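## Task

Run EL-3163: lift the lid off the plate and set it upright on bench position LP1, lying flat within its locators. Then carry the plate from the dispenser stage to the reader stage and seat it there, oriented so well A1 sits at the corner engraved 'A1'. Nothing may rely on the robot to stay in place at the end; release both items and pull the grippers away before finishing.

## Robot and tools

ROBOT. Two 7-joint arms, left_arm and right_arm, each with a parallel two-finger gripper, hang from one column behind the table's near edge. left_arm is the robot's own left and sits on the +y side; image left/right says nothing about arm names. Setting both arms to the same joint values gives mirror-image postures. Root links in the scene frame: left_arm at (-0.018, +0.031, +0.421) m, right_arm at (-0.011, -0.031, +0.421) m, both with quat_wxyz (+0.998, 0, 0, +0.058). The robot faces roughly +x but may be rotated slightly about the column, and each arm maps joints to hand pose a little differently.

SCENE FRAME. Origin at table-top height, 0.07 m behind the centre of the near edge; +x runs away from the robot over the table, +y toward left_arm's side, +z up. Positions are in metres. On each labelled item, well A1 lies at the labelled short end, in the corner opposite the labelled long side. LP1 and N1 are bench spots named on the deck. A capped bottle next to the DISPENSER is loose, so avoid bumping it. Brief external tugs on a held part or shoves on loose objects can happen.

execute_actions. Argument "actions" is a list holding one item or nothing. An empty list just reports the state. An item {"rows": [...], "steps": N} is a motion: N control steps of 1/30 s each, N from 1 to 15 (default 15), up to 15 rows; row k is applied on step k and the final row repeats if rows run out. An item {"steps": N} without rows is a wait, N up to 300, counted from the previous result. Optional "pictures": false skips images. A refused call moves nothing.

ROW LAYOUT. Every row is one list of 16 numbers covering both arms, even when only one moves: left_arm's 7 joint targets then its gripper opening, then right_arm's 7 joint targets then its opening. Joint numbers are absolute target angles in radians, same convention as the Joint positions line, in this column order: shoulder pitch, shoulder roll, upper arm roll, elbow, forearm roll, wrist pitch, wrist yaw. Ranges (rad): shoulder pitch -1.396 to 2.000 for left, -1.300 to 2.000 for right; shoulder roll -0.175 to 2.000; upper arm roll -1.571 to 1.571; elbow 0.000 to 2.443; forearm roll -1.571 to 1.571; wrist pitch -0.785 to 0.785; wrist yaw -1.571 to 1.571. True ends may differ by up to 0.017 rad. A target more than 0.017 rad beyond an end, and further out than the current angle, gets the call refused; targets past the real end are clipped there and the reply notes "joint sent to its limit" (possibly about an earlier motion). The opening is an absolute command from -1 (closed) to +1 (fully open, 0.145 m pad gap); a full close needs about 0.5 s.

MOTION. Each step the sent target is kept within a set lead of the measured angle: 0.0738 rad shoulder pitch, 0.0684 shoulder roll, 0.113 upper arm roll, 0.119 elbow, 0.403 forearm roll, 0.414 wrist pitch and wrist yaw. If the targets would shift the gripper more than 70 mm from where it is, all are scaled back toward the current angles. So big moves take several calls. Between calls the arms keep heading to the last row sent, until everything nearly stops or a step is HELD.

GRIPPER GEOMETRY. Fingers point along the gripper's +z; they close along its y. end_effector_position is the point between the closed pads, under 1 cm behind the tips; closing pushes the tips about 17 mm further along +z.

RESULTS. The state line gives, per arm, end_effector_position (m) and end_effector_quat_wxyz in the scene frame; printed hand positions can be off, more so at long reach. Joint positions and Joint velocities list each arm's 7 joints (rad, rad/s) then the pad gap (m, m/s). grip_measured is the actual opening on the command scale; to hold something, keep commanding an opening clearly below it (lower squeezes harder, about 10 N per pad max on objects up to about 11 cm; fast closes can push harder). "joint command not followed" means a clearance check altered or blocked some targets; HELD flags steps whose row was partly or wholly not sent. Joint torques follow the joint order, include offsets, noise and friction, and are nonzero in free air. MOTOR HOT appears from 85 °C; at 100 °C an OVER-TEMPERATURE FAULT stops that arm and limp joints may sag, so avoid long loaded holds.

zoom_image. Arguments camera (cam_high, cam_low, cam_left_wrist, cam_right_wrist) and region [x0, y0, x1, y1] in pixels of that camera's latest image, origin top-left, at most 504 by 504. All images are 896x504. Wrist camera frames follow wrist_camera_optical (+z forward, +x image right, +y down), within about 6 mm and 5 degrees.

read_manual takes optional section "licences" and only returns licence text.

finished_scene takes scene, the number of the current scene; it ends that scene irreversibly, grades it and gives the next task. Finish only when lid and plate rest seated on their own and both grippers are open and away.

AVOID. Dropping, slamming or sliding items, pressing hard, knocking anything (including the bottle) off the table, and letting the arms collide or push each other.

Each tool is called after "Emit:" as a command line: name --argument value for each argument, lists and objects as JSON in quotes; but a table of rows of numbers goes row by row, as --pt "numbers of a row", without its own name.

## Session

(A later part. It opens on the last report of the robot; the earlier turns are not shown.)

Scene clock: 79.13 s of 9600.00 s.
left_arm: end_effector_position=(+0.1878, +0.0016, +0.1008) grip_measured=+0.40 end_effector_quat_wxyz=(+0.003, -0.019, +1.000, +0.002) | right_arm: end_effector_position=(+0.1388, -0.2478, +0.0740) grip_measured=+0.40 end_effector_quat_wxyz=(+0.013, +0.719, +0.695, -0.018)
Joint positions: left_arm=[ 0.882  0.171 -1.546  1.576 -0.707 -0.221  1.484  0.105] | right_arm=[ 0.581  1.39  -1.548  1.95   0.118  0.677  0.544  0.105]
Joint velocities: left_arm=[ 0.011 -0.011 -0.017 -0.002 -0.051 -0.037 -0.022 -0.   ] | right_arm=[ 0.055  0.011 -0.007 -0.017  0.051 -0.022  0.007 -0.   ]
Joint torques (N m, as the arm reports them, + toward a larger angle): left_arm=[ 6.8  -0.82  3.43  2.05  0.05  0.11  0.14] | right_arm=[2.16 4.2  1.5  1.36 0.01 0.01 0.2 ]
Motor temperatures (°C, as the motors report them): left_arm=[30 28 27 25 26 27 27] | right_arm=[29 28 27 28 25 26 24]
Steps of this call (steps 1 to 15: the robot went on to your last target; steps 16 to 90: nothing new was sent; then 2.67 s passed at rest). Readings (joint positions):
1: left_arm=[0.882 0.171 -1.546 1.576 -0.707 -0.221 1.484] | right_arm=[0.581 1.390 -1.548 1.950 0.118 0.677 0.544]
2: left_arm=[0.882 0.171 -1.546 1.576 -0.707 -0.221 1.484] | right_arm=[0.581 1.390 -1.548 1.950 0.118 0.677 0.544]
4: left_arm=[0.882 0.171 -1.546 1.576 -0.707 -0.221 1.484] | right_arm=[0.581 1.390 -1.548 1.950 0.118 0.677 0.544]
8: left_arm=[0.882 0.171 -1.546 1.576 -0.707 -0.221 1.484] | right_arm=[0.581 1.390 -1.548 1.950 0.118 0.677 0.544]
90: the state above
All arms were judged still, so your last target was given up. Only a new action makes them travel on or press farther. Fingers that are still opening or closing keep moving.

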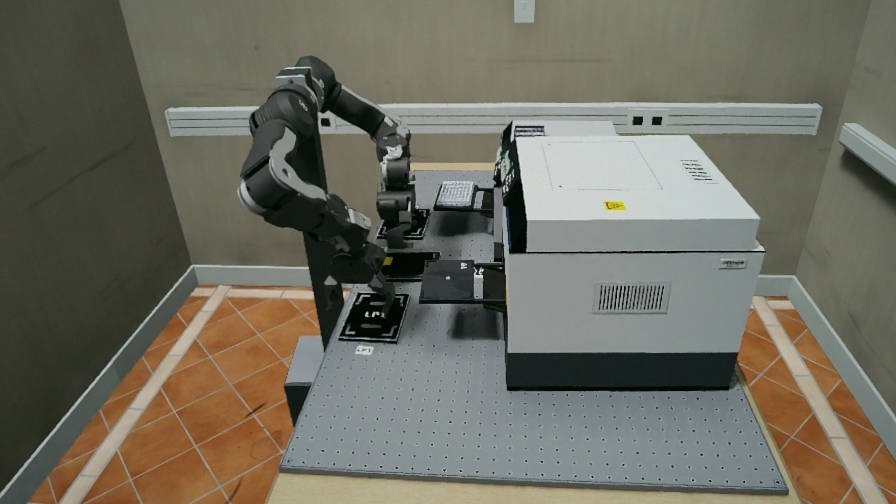

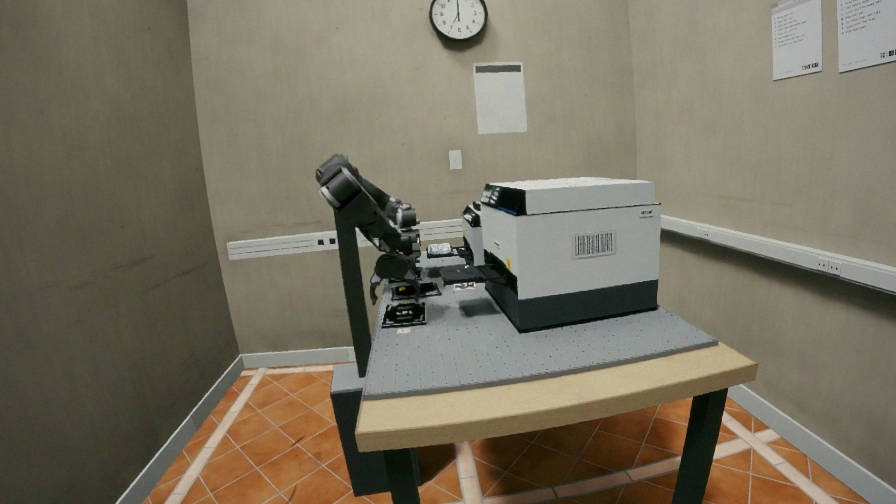

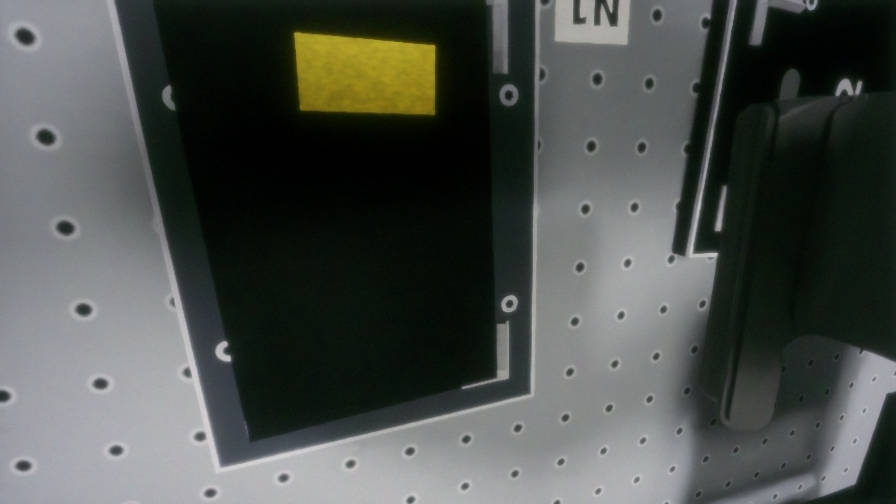

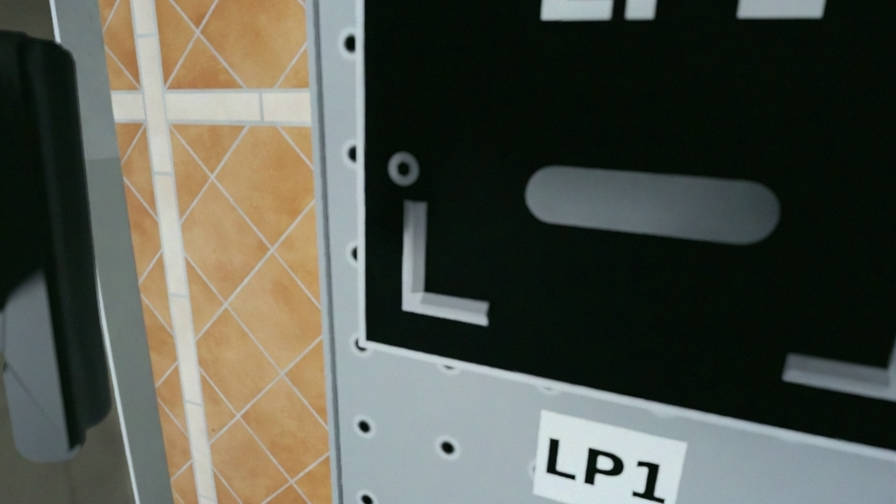

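Emit:
execute_actions --actions '[{"rows":[[0.92,0.2,-1.55,1.578,-0.66,-0.2,1.48,0.4,0.59,1.37,-1.55,1.95,0.118,0.69,0.56,0.4],[0.96,0.24,-1.55,1.582,-0.62,-0.18,1.47,0.4,0.6,1.35,-1.55,1.95,0.118,0.7,0.57,0.4],[1.0,0.275,-1.55,1.587,-0.575,-0.155,1.465,0.4,0.62,1.32,-1.55,1.95,0.118,0.72,0.58,0.4],[1.04,0.31,-1.55,1.59,-0.53,-0.13,1.46,0.4,0.63,1.3,-1.55,1.95,0.118,0.73,0.59,0.4],[1.08,0.345,-1.55,1.596,-0.49,-0.11,1.45,0.4,0.645,1.27,-1.55,1.95,0.118,0.75,0.6,0.4],[1.114,0.378,-1.55,1.6,-0.443,-0.09,1.44,0.4,0.66,1.247,-1.55,1.953,0.117,0.76,0.6,0.4]],"steps":11}]' --pictures false

Emit:
execute_actions --actions '[{"rows":[[1.124,0.413,-1.55,1.57,-0.406,-0.04,1.42,0.4,0.67,1.205,-1.55,1.942,0.05,0.73,0.655,0.4],[1.134,0.449,-1.55,1.54,-0.37,0.01,1.405,0.4,0.68,1.163,-1.55,1.93,-0.01,0.7,0.71,0.4],[1.144,0.484,-1.55,1.51,-0.33,0.06,1.39,0.4,0.69,1.12,-1.55,1.92,-0.08,0.67,0.765,0.4],[1.154,0.519,-1.55,1.48,-0.296,0.11,1.37,0.4,0.7,1.078,-1.55,1.91,-0.14,0.64,0.82,0.4],[1.164,0.555,-1.55,1.45,-0.26,0.16,1.35,0.4,0.71,1.036,-1.55,1.9,-0.21,0.61,0.875,0.4],[1.174,0.59,-1.55,1.42,-0.22,0.215,1.335,0.4,0.72,0.994,-1.55,1.89,-0.27,0.58,0.93,0.4],[1.184,0.625,-1.55,1.387,-0.185,0.265,1.315,0.4,0.73,0.95,-1.55,1.88,-0.335,0.55,0.985,0.4],[1.194,0.66,-1.55,1.356,-0.15,0.316,1.3,0.4,0.74,0.91,-1.55,1.87,-0.4,0.52,1.04,0.4],[1.204,0.696,-1.55,1.325,-0.11,0.366,1.28,0.4,0.75,0.867,-1.55,1.857,-0.465,0.485,1.1,0.4],[1.215,0.731,-1.55,1.295,-0.075,0.417,1.263,0.4,0.76,0.825,-1.55,1.846,-0.53,0.452,1.153,0.4]],"steps":13}]' --pictures false

Emit:
execute_actions --actions '[{"rows":[[1.215,0.731,-1.55,1.295,-0.075,0.417,1.263,0.4,0.766,0.78,-1.55,1.828,-0.553,0.39,1.177,0.4],[1.215,0.731,-1.55,1.295,-0.075,0.417,1.263,0.4,0.772,0.735,-1.55,1.81,-0.575,0.326,1.2,0.4],[1.215,0.731,-1.55,1.295,-0.075,0.417,1.263,0.4,0.778,0.69,-1.55,1.79,-0.6,0.263,1.225,0.4],[1.21,0.729,-1.55,1.29,-0.076,0.415,1.26,0.4,0.785,0.645,-1.55,1.772,-0.62,0.2,1.25,0.4],[1.2,0.725,-1.55,1.283,-0.077,0.412,1.25,0.4,0.79,0.6,-1.55,1.754,-0.644,0.137,1.272,0.4],[1.195,0.72,-1.55,1.275,-0.078,0.408,1.245,0.4,0.797,0.556,-1.55,1.735,-0.666,0.074,1.296,0.4],[1.19,0.717,-1.55,1.27,-0.078,0.405,1.24,0.4,0.803,0.51,-1.55,1.717,-0.69,0.01,1.32,0.4],[1.183,0.714,-1.55,1.263,-0.079,0.402,1.232,0.4,0.81,0.467,-1.55,1.7,-0.712,-0.052,1.345,0.4],[1.177,0.711,-1.55,1.257,-0.08,0.399,1.225,0.4,0.816,0.422,-1.55,1.68,-0.735,-0.115,1.37,0.4],[1.171,0.708,-1.55,1.2518,-0.0805,0.396,1.219,0.4,0.823,0.3775,-1.55,1.662,-0.757,-0.18,1.394,0.4]],"steps":15}]' --pictures false

Emit:
execute_actions --actions '[{"steps":5}]'

Scene clock: 91.50 s of 9600.00 s.
left_arm: end_effector_position=(+0.2306, +0.0575, +0.1385) grip_measured=+0.40 end_effector_quat_wxyz=(-0.003, -0.165, +0.986, +0.000) | right_arm: end_effector_position=(+0.1588, -0.2024, +0.0750) grip_measured=+0.40 end_effector_quat_wxyz=(-0.003, +0.704, +0.710, +0.008)
Joint positions: left_arm=[ 1.11   0.368 -1.55   1.605 -0.443 -0.094  1.445  0.105] | right_arm=[ 0.66   1.248 -1.549  1.953  0.118  0.757  0.594  0.105]
Joint velocities: left_arm=[ 0.011  0.077  0.007 -0.017  0.007  0.037  0.022 -0.   ] | right_arm=[-0.077 -0.033 -0.007 -0.022  0.022 -0.022 -0.037  0.   ]
Joint torques (N m, as the arm reports them, + toward a larger angle): left_arm=[ 9.65  1.75  4.68  0.79 -0.11  0.11 -0.17] | right_arm=[ 2.6   3.6   1.9   1.37  0.03 -0.06  0.14]
Motor temperatures (°C, as the motors report them): left_arm=[30 28 27 25 26 27 27] | right_arm=[29 28 27 28 25 26 24]
Steps of this call (steps 1 to 90: nothing new was sent; then 9.00 s passed at rest; steps 91 to 101: all 11 steps of this action). Readings (joint positions):
91: left_arm=[0.898 0.181 -1.553 1.580 -0.683 -0.213 1.481] | right_arm=[0.585 1.382 -1.549 1.948 0.118 0.684 0.549]
92: left_arm=[0.937 0.213 -1.558 1.590 -0.648 -0.200 1.473] | right_arm=[0.595 1.360 -1.550 1.947 0.118 0.692 0.557]
94: left_arm=[1.044 0.314 -1.552 1.590 -0.576 -0.160 1.467] | right_arm=[0.630 1.294 -1.551 1.949 0.118 0.713 0.573]
98: left_arm=[1.131 0.392 -1.539 1.593 -0.467 -0.099 1.454] | right_arm=[0.662 1.239 -1.549 1.956 0.118 0.749 0.591]
101: the state above

Scene clock: 91.93 s of 9600.00 s.
left_arm: end_effector_position=(+0.2891, +0.2394, +0.1427) grip_measured=+0.40 end_effector_quat_wxyz=(+0.012, -0.702, +0.712, +0.009) | right_arm: end_effector_position=(+0.1850, -0.1060, +0.0711) grip_measured=+0.40 end_effector_quat_wxyz=(-0.001, +0.387, +0.922, +0.010)
Joint positions: left_arm=[ 1.221  0.759 -1.55   1.282 -0.093  0.409  1.272  0.105] | right_arm=[ 0.761  0.823 -1.549  1.85  -0.517  0.459  1.135  0.105]
Joint velocities: left_arm=[-0.099 -0.56   0.007  0.1    0.125  0.154 -0.051 -0.   ] | right_arm=[ 0.055  0.451  0.002 -0.129 -0.212 -0.022  0.315  0.   ]
Joint torques (N m, as the arm reports them, + toward a larger angle): left_arm=[ 8.4  -2.71  4.67  3.32  0.39  0.02 -0.23] | right_arm=[ 4.25  0.67  2.38  1.34 -0.02 -0.22  0.14]
Motor temperatures (°C, as the motors report them): left_arm=[30 28 27 25 26 27 27] | right_arm=[29 28 27 28 25 26 24]
Steps of this call (steps 1 to 13: all 13 steps of this action). Readings (joint positions):
1: left_arm=[1.116 0.382 -1.550 1.590 -0.421 -0.073 1.433] | right_arm=[0.664 1.228 -1.549 1.944 0.089 0.750 0.620]
2: left_arm=[1.127 0.417 -1.550 1.558 -0.393 -0.038 1.417] | right_arm=[0.673 1.179 -1.551 1.926 0.043 0.734 0.659]
4: left_arm=[1.154 0.525 -1.550 1.481 -0.335 0.052 1.391] | right_arm=[0.699 1.070 -1.551 1.915 -0.072 0.677 0.751]
8: left_arm=[1.190 0.650 -1.550 1.364 -0.193 0.252 1.326] | right_arm=[0.735 0.914 -1.550 1.870 -0.325 0.559 0.969]
13: the state above

Scene clock: 92.43 s of 9600.00 s.
left_arm: end_effector_position=(+0.2888, +0.2221, +0.1254) grip_measured=+0.40 end_effector_quat_wxyz=(-0.000, -0.693, +0.721, -0.000) | right_arm: end_effector_position=(+0.1895, -0.0087, +0.0787) grip_measured=+0.40 end_effector_quat_wxyz=(+0.002, -0.027, +1.000, -0.004)
Joint positions: left_arm=[ 1.174  0.708 -1.549  1.253 -0.079  0.399  1.225  0.105] | right_arm=[ 0.823  0.388 -1.549  1.658 -0.756 -0.174  1.389  0.105]
Joint velocities: left_arm=[ 0.011 -0.011 -0.007 -0.002  0.007 -0.066 -0.037 -0.   ] | right_arm=[-0.055 -0.055 -0.002 -0.051 -0.11  -0.037  0.212 -0.   ]
Joint torques (N m, as the arm reports them, + toward a larger angle): left_arm=[ 9.16  1.55  4.33  0.89 -0.03 -0.1  -0.2 ] | right_arm=[ 5.28 -2.74  3.01  2.68  0.1  -0.16  0.03]
Motor temperatures (°C, as the motors report them): left_arm=[30 28 27 25 26 27 27] | right_arm=[29 28 27 28 25 26 24]
Steps of this call (steps 1 to 15: all 15 steps of this action). Readings (joint positions):
1: left_arm=[1.219 0.736 -1.550 1.289 -0.087 0.412 1.270] | right_arm=[0.761 0.814 -1.549 1.829 -0.534 0.432 1.157]
2: left_arm=[1.219 0.718 -1.550 1.300 -0.079 0.412 1.269] | right_arm=[0.765 0.769 -1.549 1.802 -0.556 0.388 1.178]
4: left_arm=[1.218 0.716 -1.550 1.298 -0.072 0.412 1.268] | right_arm=[0.781 0.644 -1.550 1.775 -0.597 0.274 1.218]
8: left_arm=[1.186 0.721 -1.549 1.264 -0.079 0.408 1.246] | right_arm=[0.804 0.473 -1.550 1.701 -0.684 0.026 1.310]
15: the state above

Scene clock: 92.60 s of 9600.00 s.
left_arm: end_effector_position=(+0.2889, +0.2221, +0.1254) grip_measured=+0.40 end_effector_quat_wxyz=(-0.000, -0.693, +0.721, -0.001) | right_arm: end_effector_position=(+0.1875, -0.0041, +0.0801) grip_measured=+0.40 end_effector_quat_wxyz=(+0.001, -0.034, +0.999, +0.000)
Joint positions: left_arm=[ 1.174  0.708 -1.549  1.253 -0.079  0.399  1.225  0.105] | right_arm=[ 0.823  0.376 -1.549  1.661 -0.757 -0.177  1.391  0.105]
Joint velocities: left_arm=[-0.077  0.033 -0.002  0.012  0.007  0.022  0.037 -0.   ] | right_arm=[ 0.011 -0.011  0.002 -0.012  0.007 -0.022 -0.007  0.   ]
Joint torques (N m, as the arm reports them, + toward a larger angle): left_arm=[ 9.19  1.52  4.26  0.77 -0.01 -0.08 -0.21] | right_arm=[ 5.07 -0.35  2.61  2.02  0.02 -0.15  0.11]
Motor temperatures (°C, as the motors report them): left_arm=[30 28 27 25 26 27 27] | right_arm=[29 28 27 28 25 26 24]
Steps of this call (steps 1 to 5: the robot went on to your last target). Readings (joint positions):
1: left_arm=[1.174 0.708 -1.549 1.253 -0.079 0.399 1.225] | right_arm=[0.823 0.385 -1.549 1.658 -0.757 -0.176 1.391]
2: left_arm=[1.174 0.708 -1.549 1.253 -0.079 0.399 1.225] | right_arm=[0.823 0.378 -1.549 1.659 -0.757 -0.176 1.391]
4: left_arm=[1.174 0.708 -1.549 1.253 -0.079 0.399 1.225] | right_arm=[0.823 0.375 -1.549 1.661 -0.757 -0.177 1.391]
5: the state above

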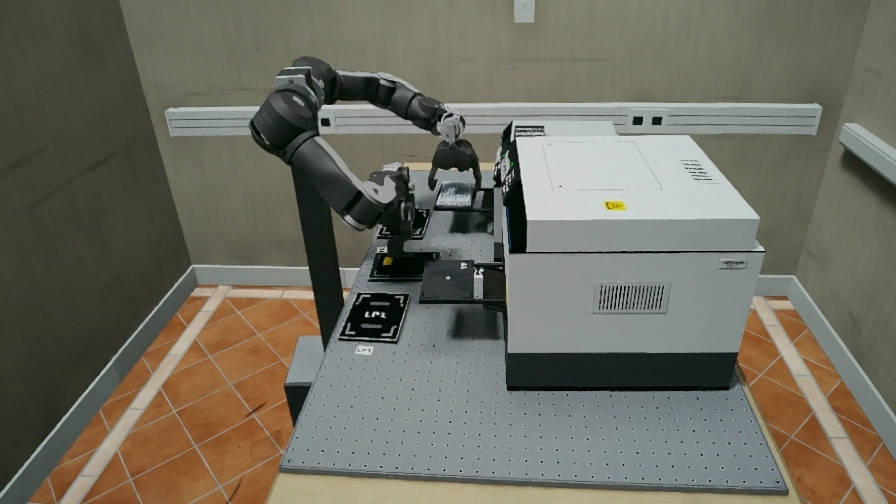

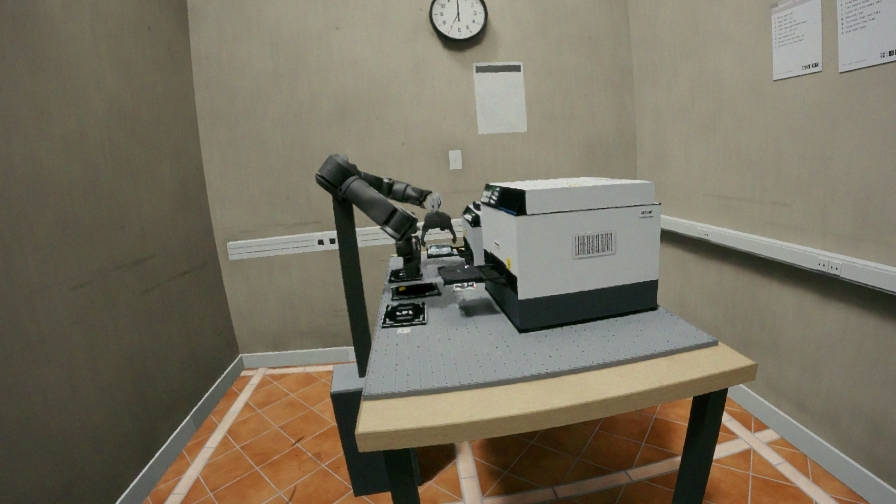

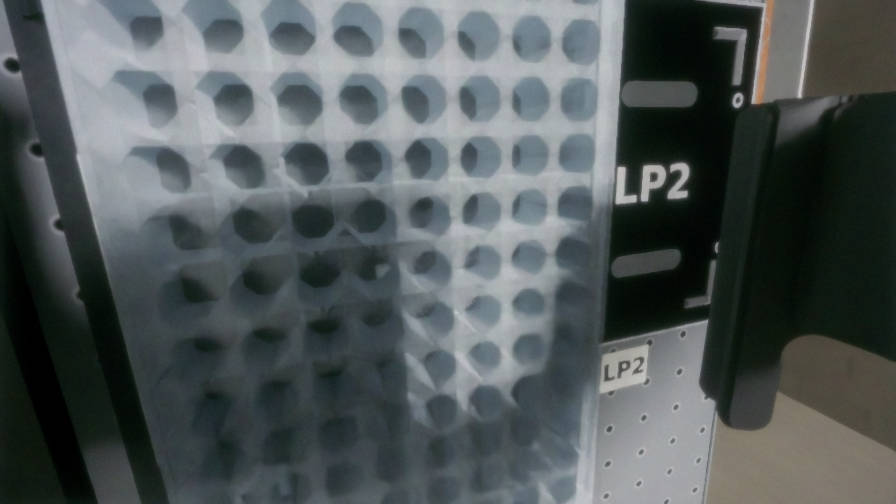

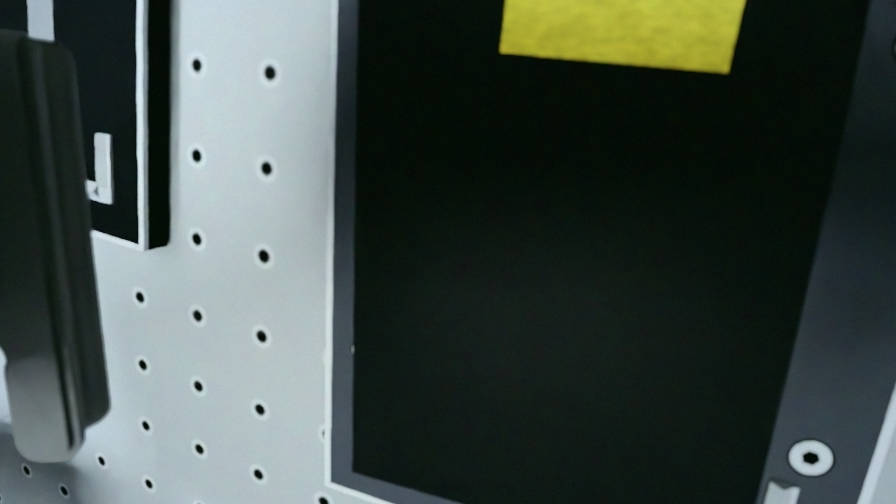

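Emit:
execute_actions --actions '[{"rows":[[1.165,0.704,-1.55,1.2445,-0.081,0.393,1.213,0.39,0.81,0.372,-1.55,1.64,-0.772,-0.187,1.375,0.4],[1.159,0.7,-1.55,1.237,-0.082,0.39,1.207,0.38,0.795,0.367,-1.55,1.619,-0.788,-0.195,1.356,0.4],[1.153,0.697,-1.55,1.23,-0.083,0.387,1.201,0.37,0.781,0.361,-1.55,1.597,-0.803,-0.203,1.339,0.39],[1.147,0.693,-1.55,1.2225,-0.084,0.383,1.195,0.36,0.767,0.355,-1.55,1.575,-0.819,-0.211,1.322,0.38],[1.141,0.689,-1.55,1.215,-0.085,0.38,1.189,0.35,0.754,0.349,-1.55,1.553,-0.834,-0.219,1.307,0.37],[1.135,0.685,-1.55,1.208,-0.086,0.377,1.183,0.34,0.741,0.343,-1.55,1.53,-0.85,-0.227,1.291,0.36],[1.129,0.681,-1.55,1.2,-0.087,0.373,1.177,0.33,0.729,0.337,-1.55,1.508,-0.865,-0.234,1.275,0.35],[1.123,0.677,-1.55,1.193,-0.088,0.37,1.171,0.32,0.719,0.331,-1.55,1.489,-0.878,-0.241,1.262,0.34],[1.119,0.675,-1.55,1.188,-0.089,0.368,1.167,0.31,0.71,0.326,-1.55,1.472,-0.889,-0.247,1.251,0.33],[1.115,0.672,-1.55,1.183,-0.09,0.366,1.163,0.3,0.703,0.322,-1.55,1.458,-0.898,-0.251,1.241,0.33],[1.113,0.6705,-1.55,1.18,-0.09,0.365,1.161,0.3,0.697,0.319,-1.55,1.447,-0.905,-0.255,1.234,0.33],[1.111,0.6694,-1.55,1.178,-0.09,0.364,1.16,0.3,0.693,0.3167,-1.55,1.4386,-0.911,-0.258,1.228,0.33]],"steps":15}]' --pictures false

Emit:
execute_actions --actions '[{"steps":5}]'

Scene clock: 96.73 s of 9600.00 s.
left_arm: end_effector_position=(+0.2887, +0.2232, +0.1023) grip_measured=+0.30 end_effector_quat_wxyz=(+0.000, -0.694, +0.720, -0.000) | right_arm: end_effector_position=(+0.1851, -0.0053, +0.0268) grip_measured=+0.33 end_effector_quat_wxyz=(-0.002, -0.034, +0.999, -0.001)
Joint positions: left_arm=[ 1.115  0.672 -1.549  1.179 -0.088  0.367  1.167  0.098] | right_arm=[ 0.692  0.318 -1.55   1.439 -0.908 -0.254  1.235  0.1  ]
Joint velocities: left_arm=[-0.121  0.055 -0.012  0.002 -0.007  0.095 -0.007 -0.   ] | right_arm=[ 0.011 -0.033 -0.017  0.007  0.007 -0.037  0.007  0.   ]
Joint torques (N m, as the arm reports them, + toward a larger angle): left_arm=[ 8.95  1.27  4.06  0.79 -0.02 -0.08 -0.2 ] | right_arm=[ 4.85 -1.23  2.29  2.11 -0.05 -0.17 -0.03]
Motor temperatures (°C, as the motors report them): left_arm=[30 28 28 25 26 27 27] | right_arm=[29 28 27 28 25 26 24]
Steps of this call (steps 1 to 30: the robot went on to your last target; steps 31 to 90: nothing new was sent; then 0.63 s passed at rest; steps 91 to 105: all 15 steps of this action). Readings (joint positions):
91: left_arm=[1.173 0.706 -1.549 1.248 -0.079 0.397 1.223] | right_arm=[0.818 0.373 -1.548 1.649 -0.762 -0.180 1.386]
92: left_arm=[1.169 0.702 -1.549 1.239 -0.080 0.395 1.218] | right_arm=[0.803 0.366 -1.547 1.625 -0.774 -0.185 1.375]
94: left_arm=[1.153 0.696 -1.549 1.224 -0.082 0.390 1.207] | right_arm=[0.766 0.357 -1.549 1.579 -0.801 -0.199 1.346]
98: left_arm=[1.129 0.679 -1.549 1.195 -0.086 0.377 1.184] | right_arm=[0.721 0.332 -1.550 1.492 -0.860 -0.229 1.285]
105: the state above

Scene clock: 96.90 s of 9600.00 s.
left_arm: end_effector_position=(+0.2888, +0.2232, +0.1023) grip_measured=+0.30 end_effector_quat_wxyz=(+0.000, -0.694, +0.720, -0.001) | right_arm: end_effector_position=(+0.1853, -0.0051, +0.0268) grip_measured=+0.33 end_effector_quat_wxyz=(-0.002, -0.034, +0.999, -0.000)
Joint positions: left_arm=[ 1.115  0.672 -1.549  1.179 -0.088  0.367  1.166  0.098] | right_arm=[ 0.692  0.318 -1.55   1.439 -0.909 -0.255  1.233  0.1  ]
Joint velocities: left_arm=[-0.055  0.011 -0.017  0.002  0.007 -0.007 -0.007  0.   ] | right_arm=[ 0.011  0.033 -0.007 -0.002 -0.022 -0.022  0.022  0.   ]
Joint torques (N m, as the arm reports them, + toward a larger angle): left_arm=[ 8.87  1.24  4.11  0.81 -0.03 -0.09 -0.21] | right_arm=[ 4.98 -1.23  2.37  2.19  0.   -0.17 -0.1 ]
Motor temperatures (°C, as the motors report them): left_arm=[30 28 28 25 26 27 27] | right_arm=[29 28 27 28 25 26 24]
Steps of this call (steps 1 to 5: the robot went on to your last target). Readings (joint positions):
1: left_arm=[1.115 0.672 -1.549 1.179 -0.088 0.367 1.166] | right_arm=[0.692 0.318 -1.550 1.439 -0.909 -0.255 1.234]
2: left_arm=[1.115 0.672 -1.549 1.179 -0.088 0.367 1.166] | right_arm=[0.692 0.318 -1.550 1.439 -0.909 -0.255 1.234]
4: left_arm=[1.115 0.672 -1.549 1.179 -0.088 0.367 1.166] | right_arm=[0.692 0.318 -1.550 1.439 -0.909 -0.255 1.233]
5: the state above

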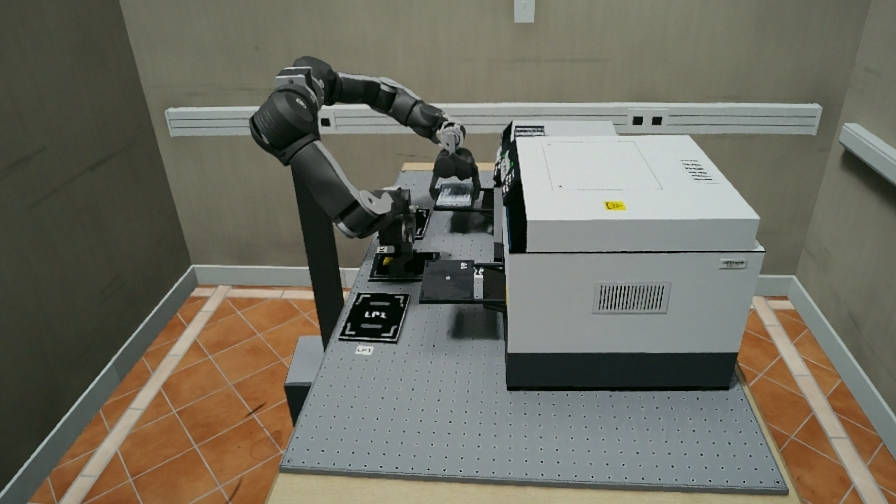

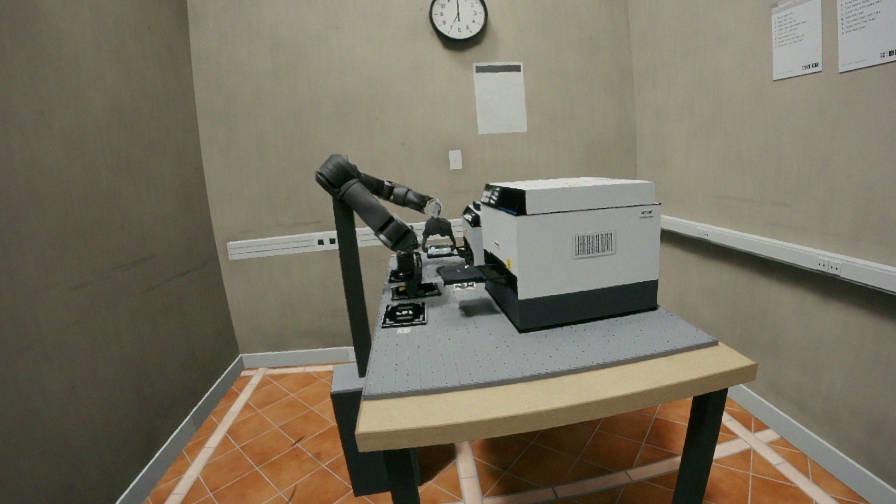

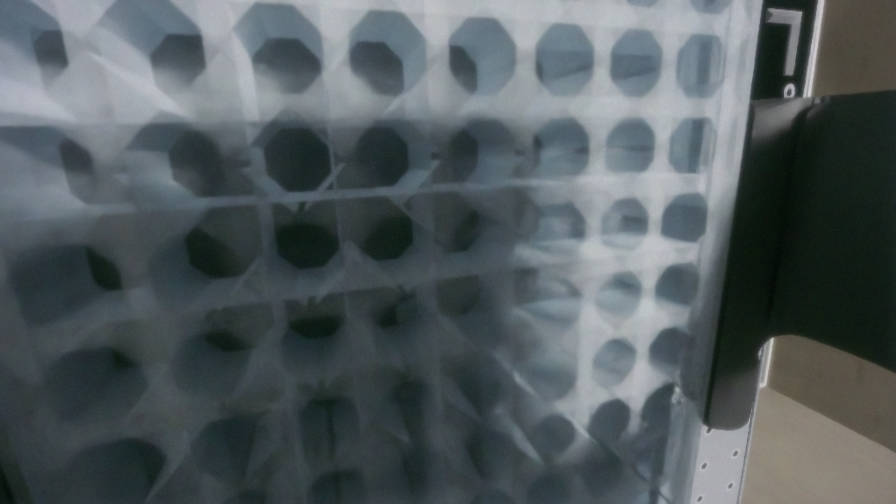

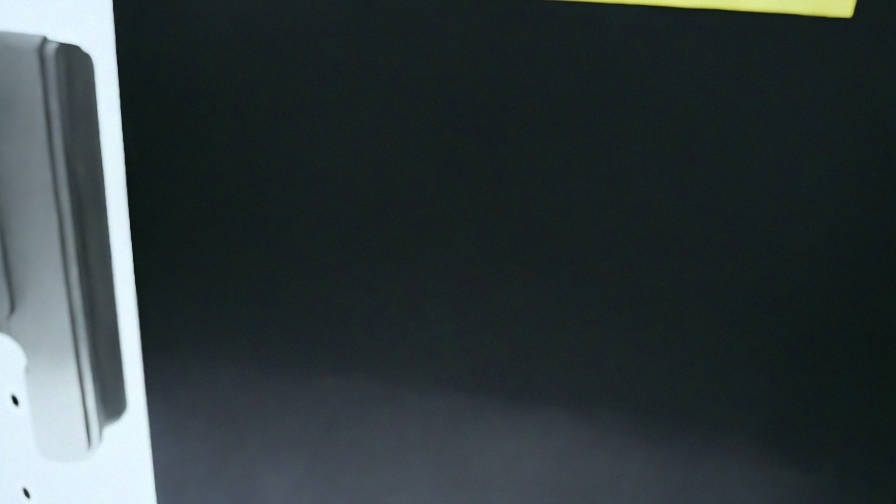

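Emit:
zoom_image --camera "cam_low" --region '[375,235,475,305]'

Emit:
execute_actions --actions '[{"rows":[[1.111,0.6694,-1.55,1.178,-0.09,0.364,1.16,0.27,0.691,0.3145,-1.55,1.434,-0.914,-0.26,1.225,0.32],[1.111,0.6694,-1.55,1.178,-0.09,0.364,1.16,0.24,0.689,0.313,-1.55,1.43,-0.917,-0.261,1.222,0.31],[1.111,0.6694,-1.55,1.178,-0.09,0.364,1.16,0.21,0.687,0.311,-1.55,1.425,-0.92,-0.263,1.219,0.3],[1.111,0.6694,-1.55,1.178,-0.09,0.364,1.16,0.18,0.687,0.311,-1.55,1.425,-0.92,-0.263,1.219,0.29],[1.111,0.6694,-1.55,1.178,-0.09,0.364,1.16,0.16,0.687,0.311,-1.55,1.425,-0.92,-0.263,1.219,0.28],[1.111,0.6694,-1.55,1.178,-0.09,0.364,1.16,0.14,0.687,0.311,-1.55,1.425,-0.92,-0.263,1.219,0.27],[1.111,0.6694,-1.55,1.178,-0.09,0.364,1.16,0.12,0.687,0.311,-1.55,1.425,-0.92,-0.263,1.219,0.26],[1.111,0.6694,-1.55,1.178,-0.09,0.364,1.16,0.1,0.687,0.311,-1.55,1.425,-0.92,-0.263,1.219,0.25],[1.111,0.6694,-1.55,1.178,-0.09,0.364,1.16,0.06,0.687,0.311,-1.55,1.425,-0.92,-0.263,1.219,0.24],[1.111,0.6694,-1.55,1.178,-0.09,0.364,1.16,0,0.687,0.311,-1.55,1.425,-0.92,-0.263,1.219,0.23],[1.111,0.6694,-1.55,1.178,-0.09,0.364,1.16,-0.1,0.687,0.311,-1.55,1.425,-0.92,-0.263,1.219,0.23],[1.111,0.6694,-1.55,1.178,-0.09,0.364,1.16,-0.2,0.687,0.311,-1.55,1.425,-0.92,-0.263,1.219,0.23],[1.111,0.6694,-1.55,1.178,-0.09,0.364,1.16,-0.33,0.687,0.311,-1.55,1.425,-0.92,-0.263,1.219,0.23]],"steps":15}]'

Region (375, 235, 475, 305) of cam_low's 896x504 image, scaled by 5.040, with more detail than that image has; it fills the top 353 rows of this view, and the rest is white.

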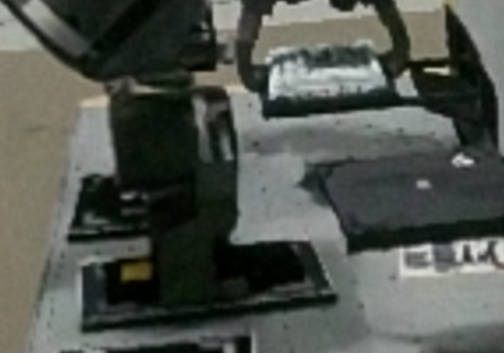

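Scene clock: 101.37 s of 9600.00 s.
left_arm: end_effector_position=(+0.2890, +0.2230, +0.1023) grip_measured=+0.26 end_effector_quat_wxyz=(+0.001, -0.693, +0.721, -0.001) | right_arm: end_effector_position=(+0.1859, -0.0030, +0.0250) grip_measured=+0.24 end_effector_quat_wxyz=(-0.000, -0.036, +0.999, +0.003)
Joint positions: left_arm=[ 1.115  0.671 -1.549  1.179 -0.09   0.366  1.165  0.095] | right_arm=[ 0.689  0.31  -1.55   1.426 -0.919 -0.26   1.221  0.093]
Joint velocities: left_arm=[-0.033  0.055  0.002 -0.002  0.066 -0.051  0.022  0.   ] | right_arm=[ 0.077 -0.055  0.002  0.007  0.051 -0.037 -0.037 -0.   ]
Joint torques (N m, as the arm reports them, + toward a larger angle): left_arm=[ 8.8   1.21  4.2   0.82  0.02 -0.08 -0.18] | right_arm=[ 4.55 -0.76  2.27  1.69 -0.02 -0.15 -0.02]
Motor temperatures (°C, as the motors report them): left_arm=[31 28 28 25 26 27 27] | right_arm=[30 28 27 28 25 26 24]
Steps of this call (steps 1 to 15: the robot went on to your last target; steps 16 to 90: nothing new was sent; then 0.97 s passed at rest; steps 91 to 105: all 15 steps of this action). Readings (joint positions):
91: left_arm=[1.115 0.671 -1.549 1.179 -0.089 0.367 1.164] | right_arm=[0.692 0.317 -1.550 1.437 -0.911 -0.256 1.232]
92: left_arm=[1.115 0.671 -1.549 1.179 -0.089 0.366 1.165] | right_arm=[0.692 0.315 -1.550 1.433 -0.913 -0.257 1.230]
94: left_arm=[1.115 0.671 -1.549 1.179 -0.090 0.366 1.165] | right_arm=[0.689 0.312 -1.550 1.426 -0.918 -0.259 1.226]
98: left_arm=[1.115 0.671 -1.549 1.179 -0.090 0.366 1.165] | right_arm=[0.689 0.311 -1.550 1.426 -0.919 -0.259 1.221]
105: the state above

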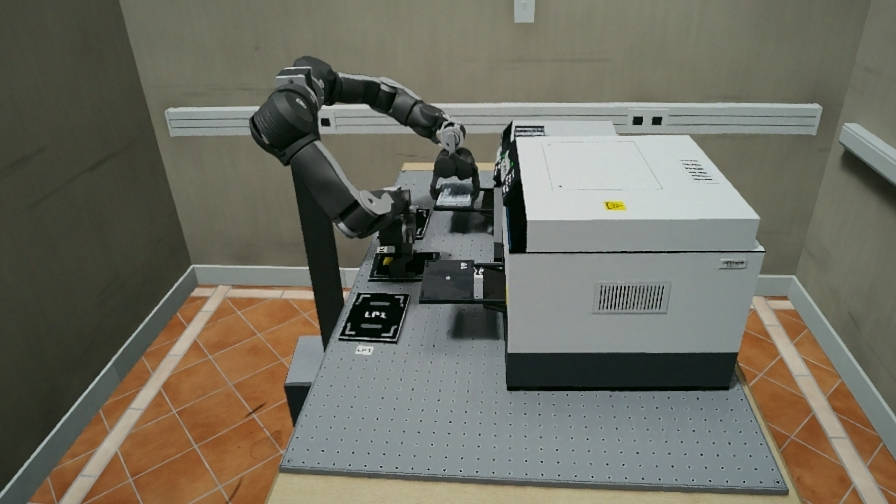

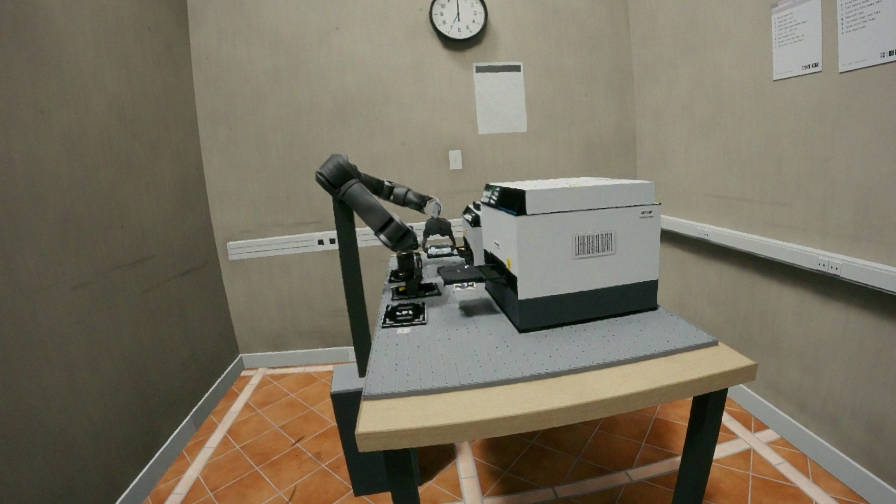

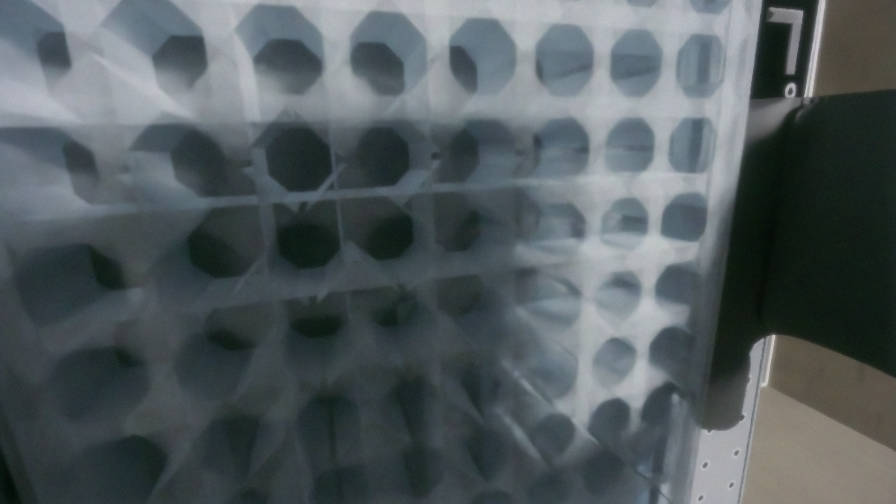

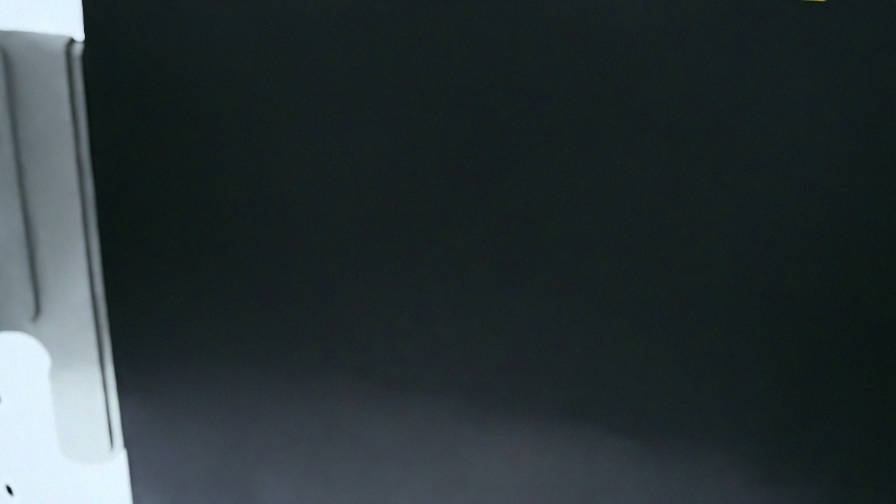

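Emit:
execute_actions --actions '[{"rows":[[1.111,0.6694,-1.55,1.178,-0.09,0.364,1.16,0.31,0.688,0.311,-1.55,1.426,-0.92,-0.263,1.219,0.21],[1.116,0.671,-1.55,1.18,-0.09,0.367,1.165,0.31,0.688,0.311,-1.55,1.426,-0.92,-0.263,1.219,0.19],[1.12,0.673,-1.55,1.184,-0.088,0.37,1.172,0.31,0.688,0.311,-1.55,1.426,-0.92,-0.263,1.219,0.17],[1.124,0.6755,-1.55,1.189,-0.087,0.373,1.179,0.31,0.688,0.311,-1.55,1.426,-0.92,-0.263,1.219,0.15],[1.124,0.6755,-1.55,1.189,-0.087,0.373,1.179,0.31,0.688,0.311,-1.55,1.426,-0.92,-0.263,1.219,0.12],[1.124,0.6755,-1.55,1.189,-0.087,0.373,1.179,0.3,0.688,0.311,-1.55,1.426,-0.92,-0.263,1.219,0.08],[1.124,0.6755,-1.55,1.189,-0.087,0.373,1.179,0.27,0.688,0.311,-1.55,1.426,-0.92,-0.263,1.219,0],[1.124,0.6755,-1.55,1.189,-0.087,0.373,1.179,0.24,0.688,0.311,-1.55,1.426,-0.92,-0.263,1.219,-0.1],[1.124,0.6755,-1.55,1.189,-0.087,0.373,1.179,0.21,0.688,0.311,-1.55,1.426,-0.92,-0.263,1.219,-0.2],[1.124,0.6755,-1.55,1.189,-0.087,0.373,1.179,0.18,0.688,0.311,-1.55,1.426,-0.92,-0.263,1.219,-0.33],[1.124,0.6755,-1.55,1.189,-0.087,0.373,1.179,0.15,0.688,0.311,-1.55,1.426,-0.92,-0.263,1.219,-0.33],[1.124,0.6755,-1.55,1.189,-0.087,0.373,1.179,0.12,0.688,0.311,-1.55,1.426,-0.92,-0.263,1.219,-0.33],[1.124,0.6755,-1.55,1.189,-0.087,0.373,1.179,0.09,0.688,0.311,-1.55,1.426,-0.92,-0.263,1.219,-0.33],[1.124,0.6755,-1.55,1.189,-0.087,0.373,1.179,0.03,0.688,0.311,-1.55,1.426,-0.92,-0.263,1.219,-0.33]],"steps":15}]' --pictures false

Emit:
execute_actions --actions '[{"rows":[[1.124,0.6755,-1.55,1.189,-0.087,0.373,1.179,-0.1,0.688,0.311,-1.55,1.426,-0.92,-0.263,1.219,-0.33],[1.124,0.6755,-1.55,1.189,-0.087,0.373,1.179,-0.33,0.688,0.311,-1.55,1.426,-0.92,-0.263,1.219,-0.33]],"steps":6}]'

Scene clock: 106.03 s of 9600.00 s.
left_arm: end_effector_position=(+0.2897, +0.2223, +0.1062) grip_measured=+0.13 end_effector_quat_wxyz=(+0.001, -0.692, +0.722, -0.001) | right_arm: end_effector_position=(+0.1862, -0.0027, +0.0260) grip_measured=+0.16 end_effector_quat_wxyz=(+0.000, -0.038, +0.999, +0.003)
Joint positions: left_arm=[ 1.125  0.675 -1.549  1.189 -0.088  0.37   1.175  0.085] | right_arm=[ 0.69   0.31  -1.549  1.429 -0.918 -0.262  1.225  0.088]
Joint velocities: left_arm=[ 0.033  0.099 -0.012 -0.007  0.037  0.007 -0.007  0.   ] | right_arm=[ 0.033 -0.011 -0.002 -0.002  0.037  0.081  0.066 -0.   ]
Joint torques (N m, as the arm reports them, + toward a larger angle): left_arm=[9.48 1.76 4.25 0.99 0.06 0.08 0.09] | right_arm=[ 4.28 -0.7   2.06  1.6  -0.1  -0.15 -0.1 ]
Motor temperatures (°C, as the motors report them): left_arm=[31 28 28 25 26 27 27] | right_arm=[30 28 27 28 25 26 24]
Steps of this call (steps 1 to 15: the robot went on to your last target; steps 16 to 90: nothing new was sent; then 1.17 s passed at rest; steps 91 to 105: all 15 steps of this action). Readings (joint positions):
91: left_arm=[1.115 0.671 -1.549 1.179 -0.090 0.366 1.165] | right_arm=[0.689 0.310 -1.550 1.427 -0.919 -0.260 1.222]
92: left_arm=[1.115 0.671 -1.549 1.179 -0.090 0.366 1.165] | right_arm=[0.690 0.310 -1.549 1.428 -0.919 -0.260 1.223]
94: left_arm=[1.119 0.674 -1.549 1.187 -0.089 0.368 1.169] | right_arm=[0.690 0.310 -1.549 1.429 -0.918 -0.261 1.224]
98: left_arm=[1.125 0.675 -1.549 1.189 -0.088 0.370 1.173] | right_arm=[0.690 0.310 -1.549 1.429 -0.918 -0.262 1.225]
105: the state above

Scene clock: 106.23 s of 9600.00 s.
left_arm: end_effector_position=(+0.2897, +0.2223, +0.1062) grip_measured=+0.13 end_effector_quat_wxyz=(+0.001, -0.692, +0.722, -0.001) | right_arm: end_effector_position=(+0.1862, -0.0027, +0.0260) grip_measured=+0.16 end_effector_quat_wxyz=(+0.000, -0.038, +0.999, +0.003)
Joint positions: left_arm=[ 1.125  0.675 -1.549  1.189 -0.088  0.37   1.175  0.085] | right_arm=[ 0.69   0.31  -1.549  1.429 -0.918 -0.262  1.225  0.088]
Joint velocities: left_arm=[ 0.011 -0.033 -0.012 -0.017 -0.037  0.037  0.051 -0.   ] | right_arm=[ 0.011 -0.033 -0.007  0.002 -0.081  0.007  0.007  0.   ]
Joint torques (N m, as the arm reports them, + toward a larger angle): left_arm=[9.64 1.73 4.22 0.98 0.06 0.08 0.09] | right_arm=[ 4.35 -0.92  2.2   1.58 -0.05 -0.11 -0.12]
Motor temperatures (°C, as the motors report them): left_arm=[31 28 28 25 26 27 27] | right_arm=[30 28 27 28 25 26 24]
Steps of this call (steps 1 to 6: all 6 steps of this action). Readings (joint positions):
1: left_arm=[1.125 0.675 -1.549 1.189 -0.088 0.370 1.175] | right_arm=[0.690 0.310 -1.549 1.429 -0.918 -0.262 1.225]
2: left_arm=[1.125 0.675 -1.549 1.189 -0.088 0.370 1.175] | right_arm=[0.690 0.310 -1.549 1.429 -0.918 -0.262 1.225]
4: left_arm=[1.125 0.675 -1.549 1.189 -0.088 0.370 1.175] | right_arm=[0.690 0.310 -1.549 1.429 -0.918 -0.262 1.225]
6: the state above

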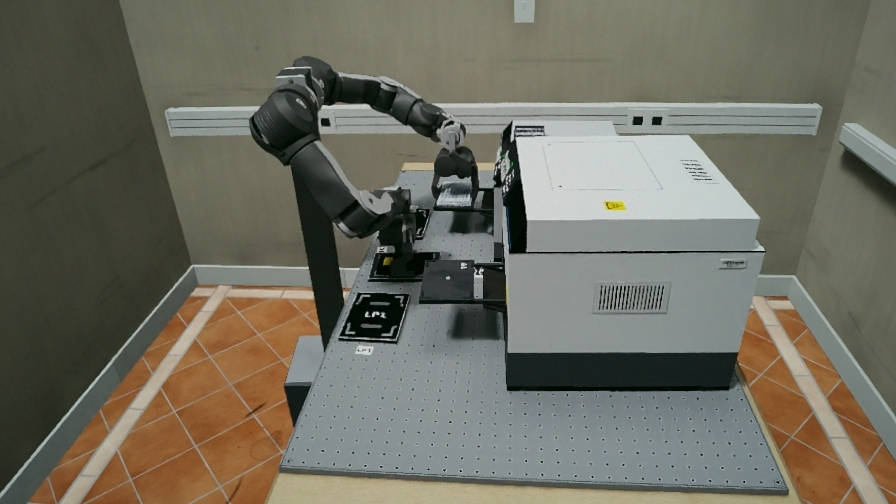

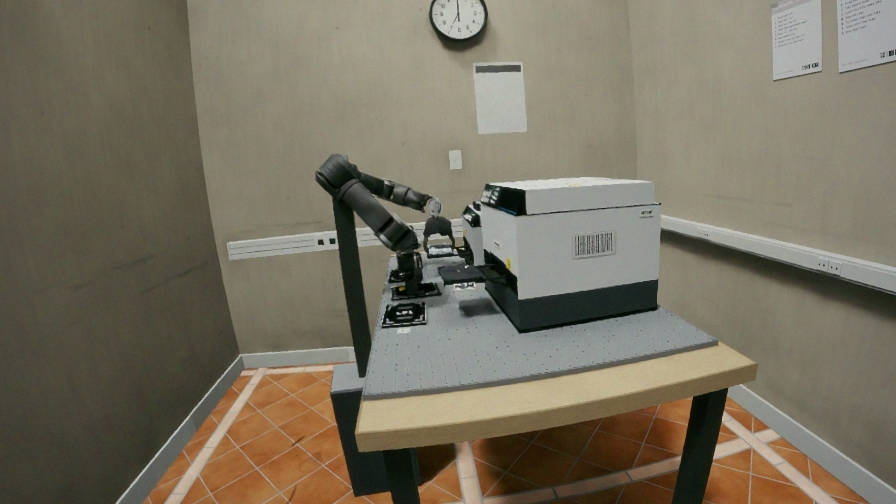

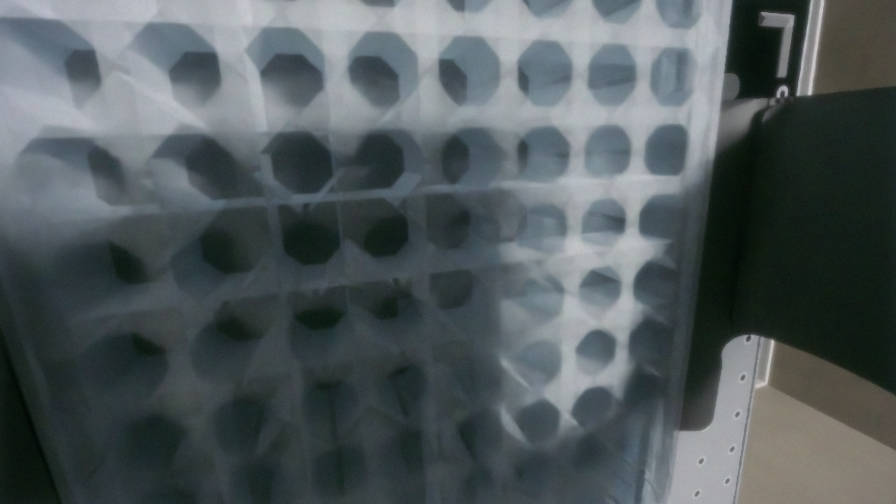

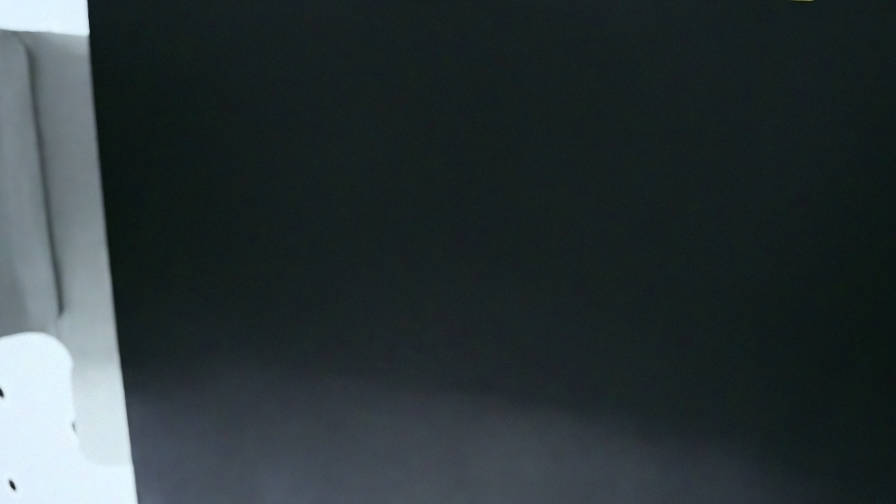

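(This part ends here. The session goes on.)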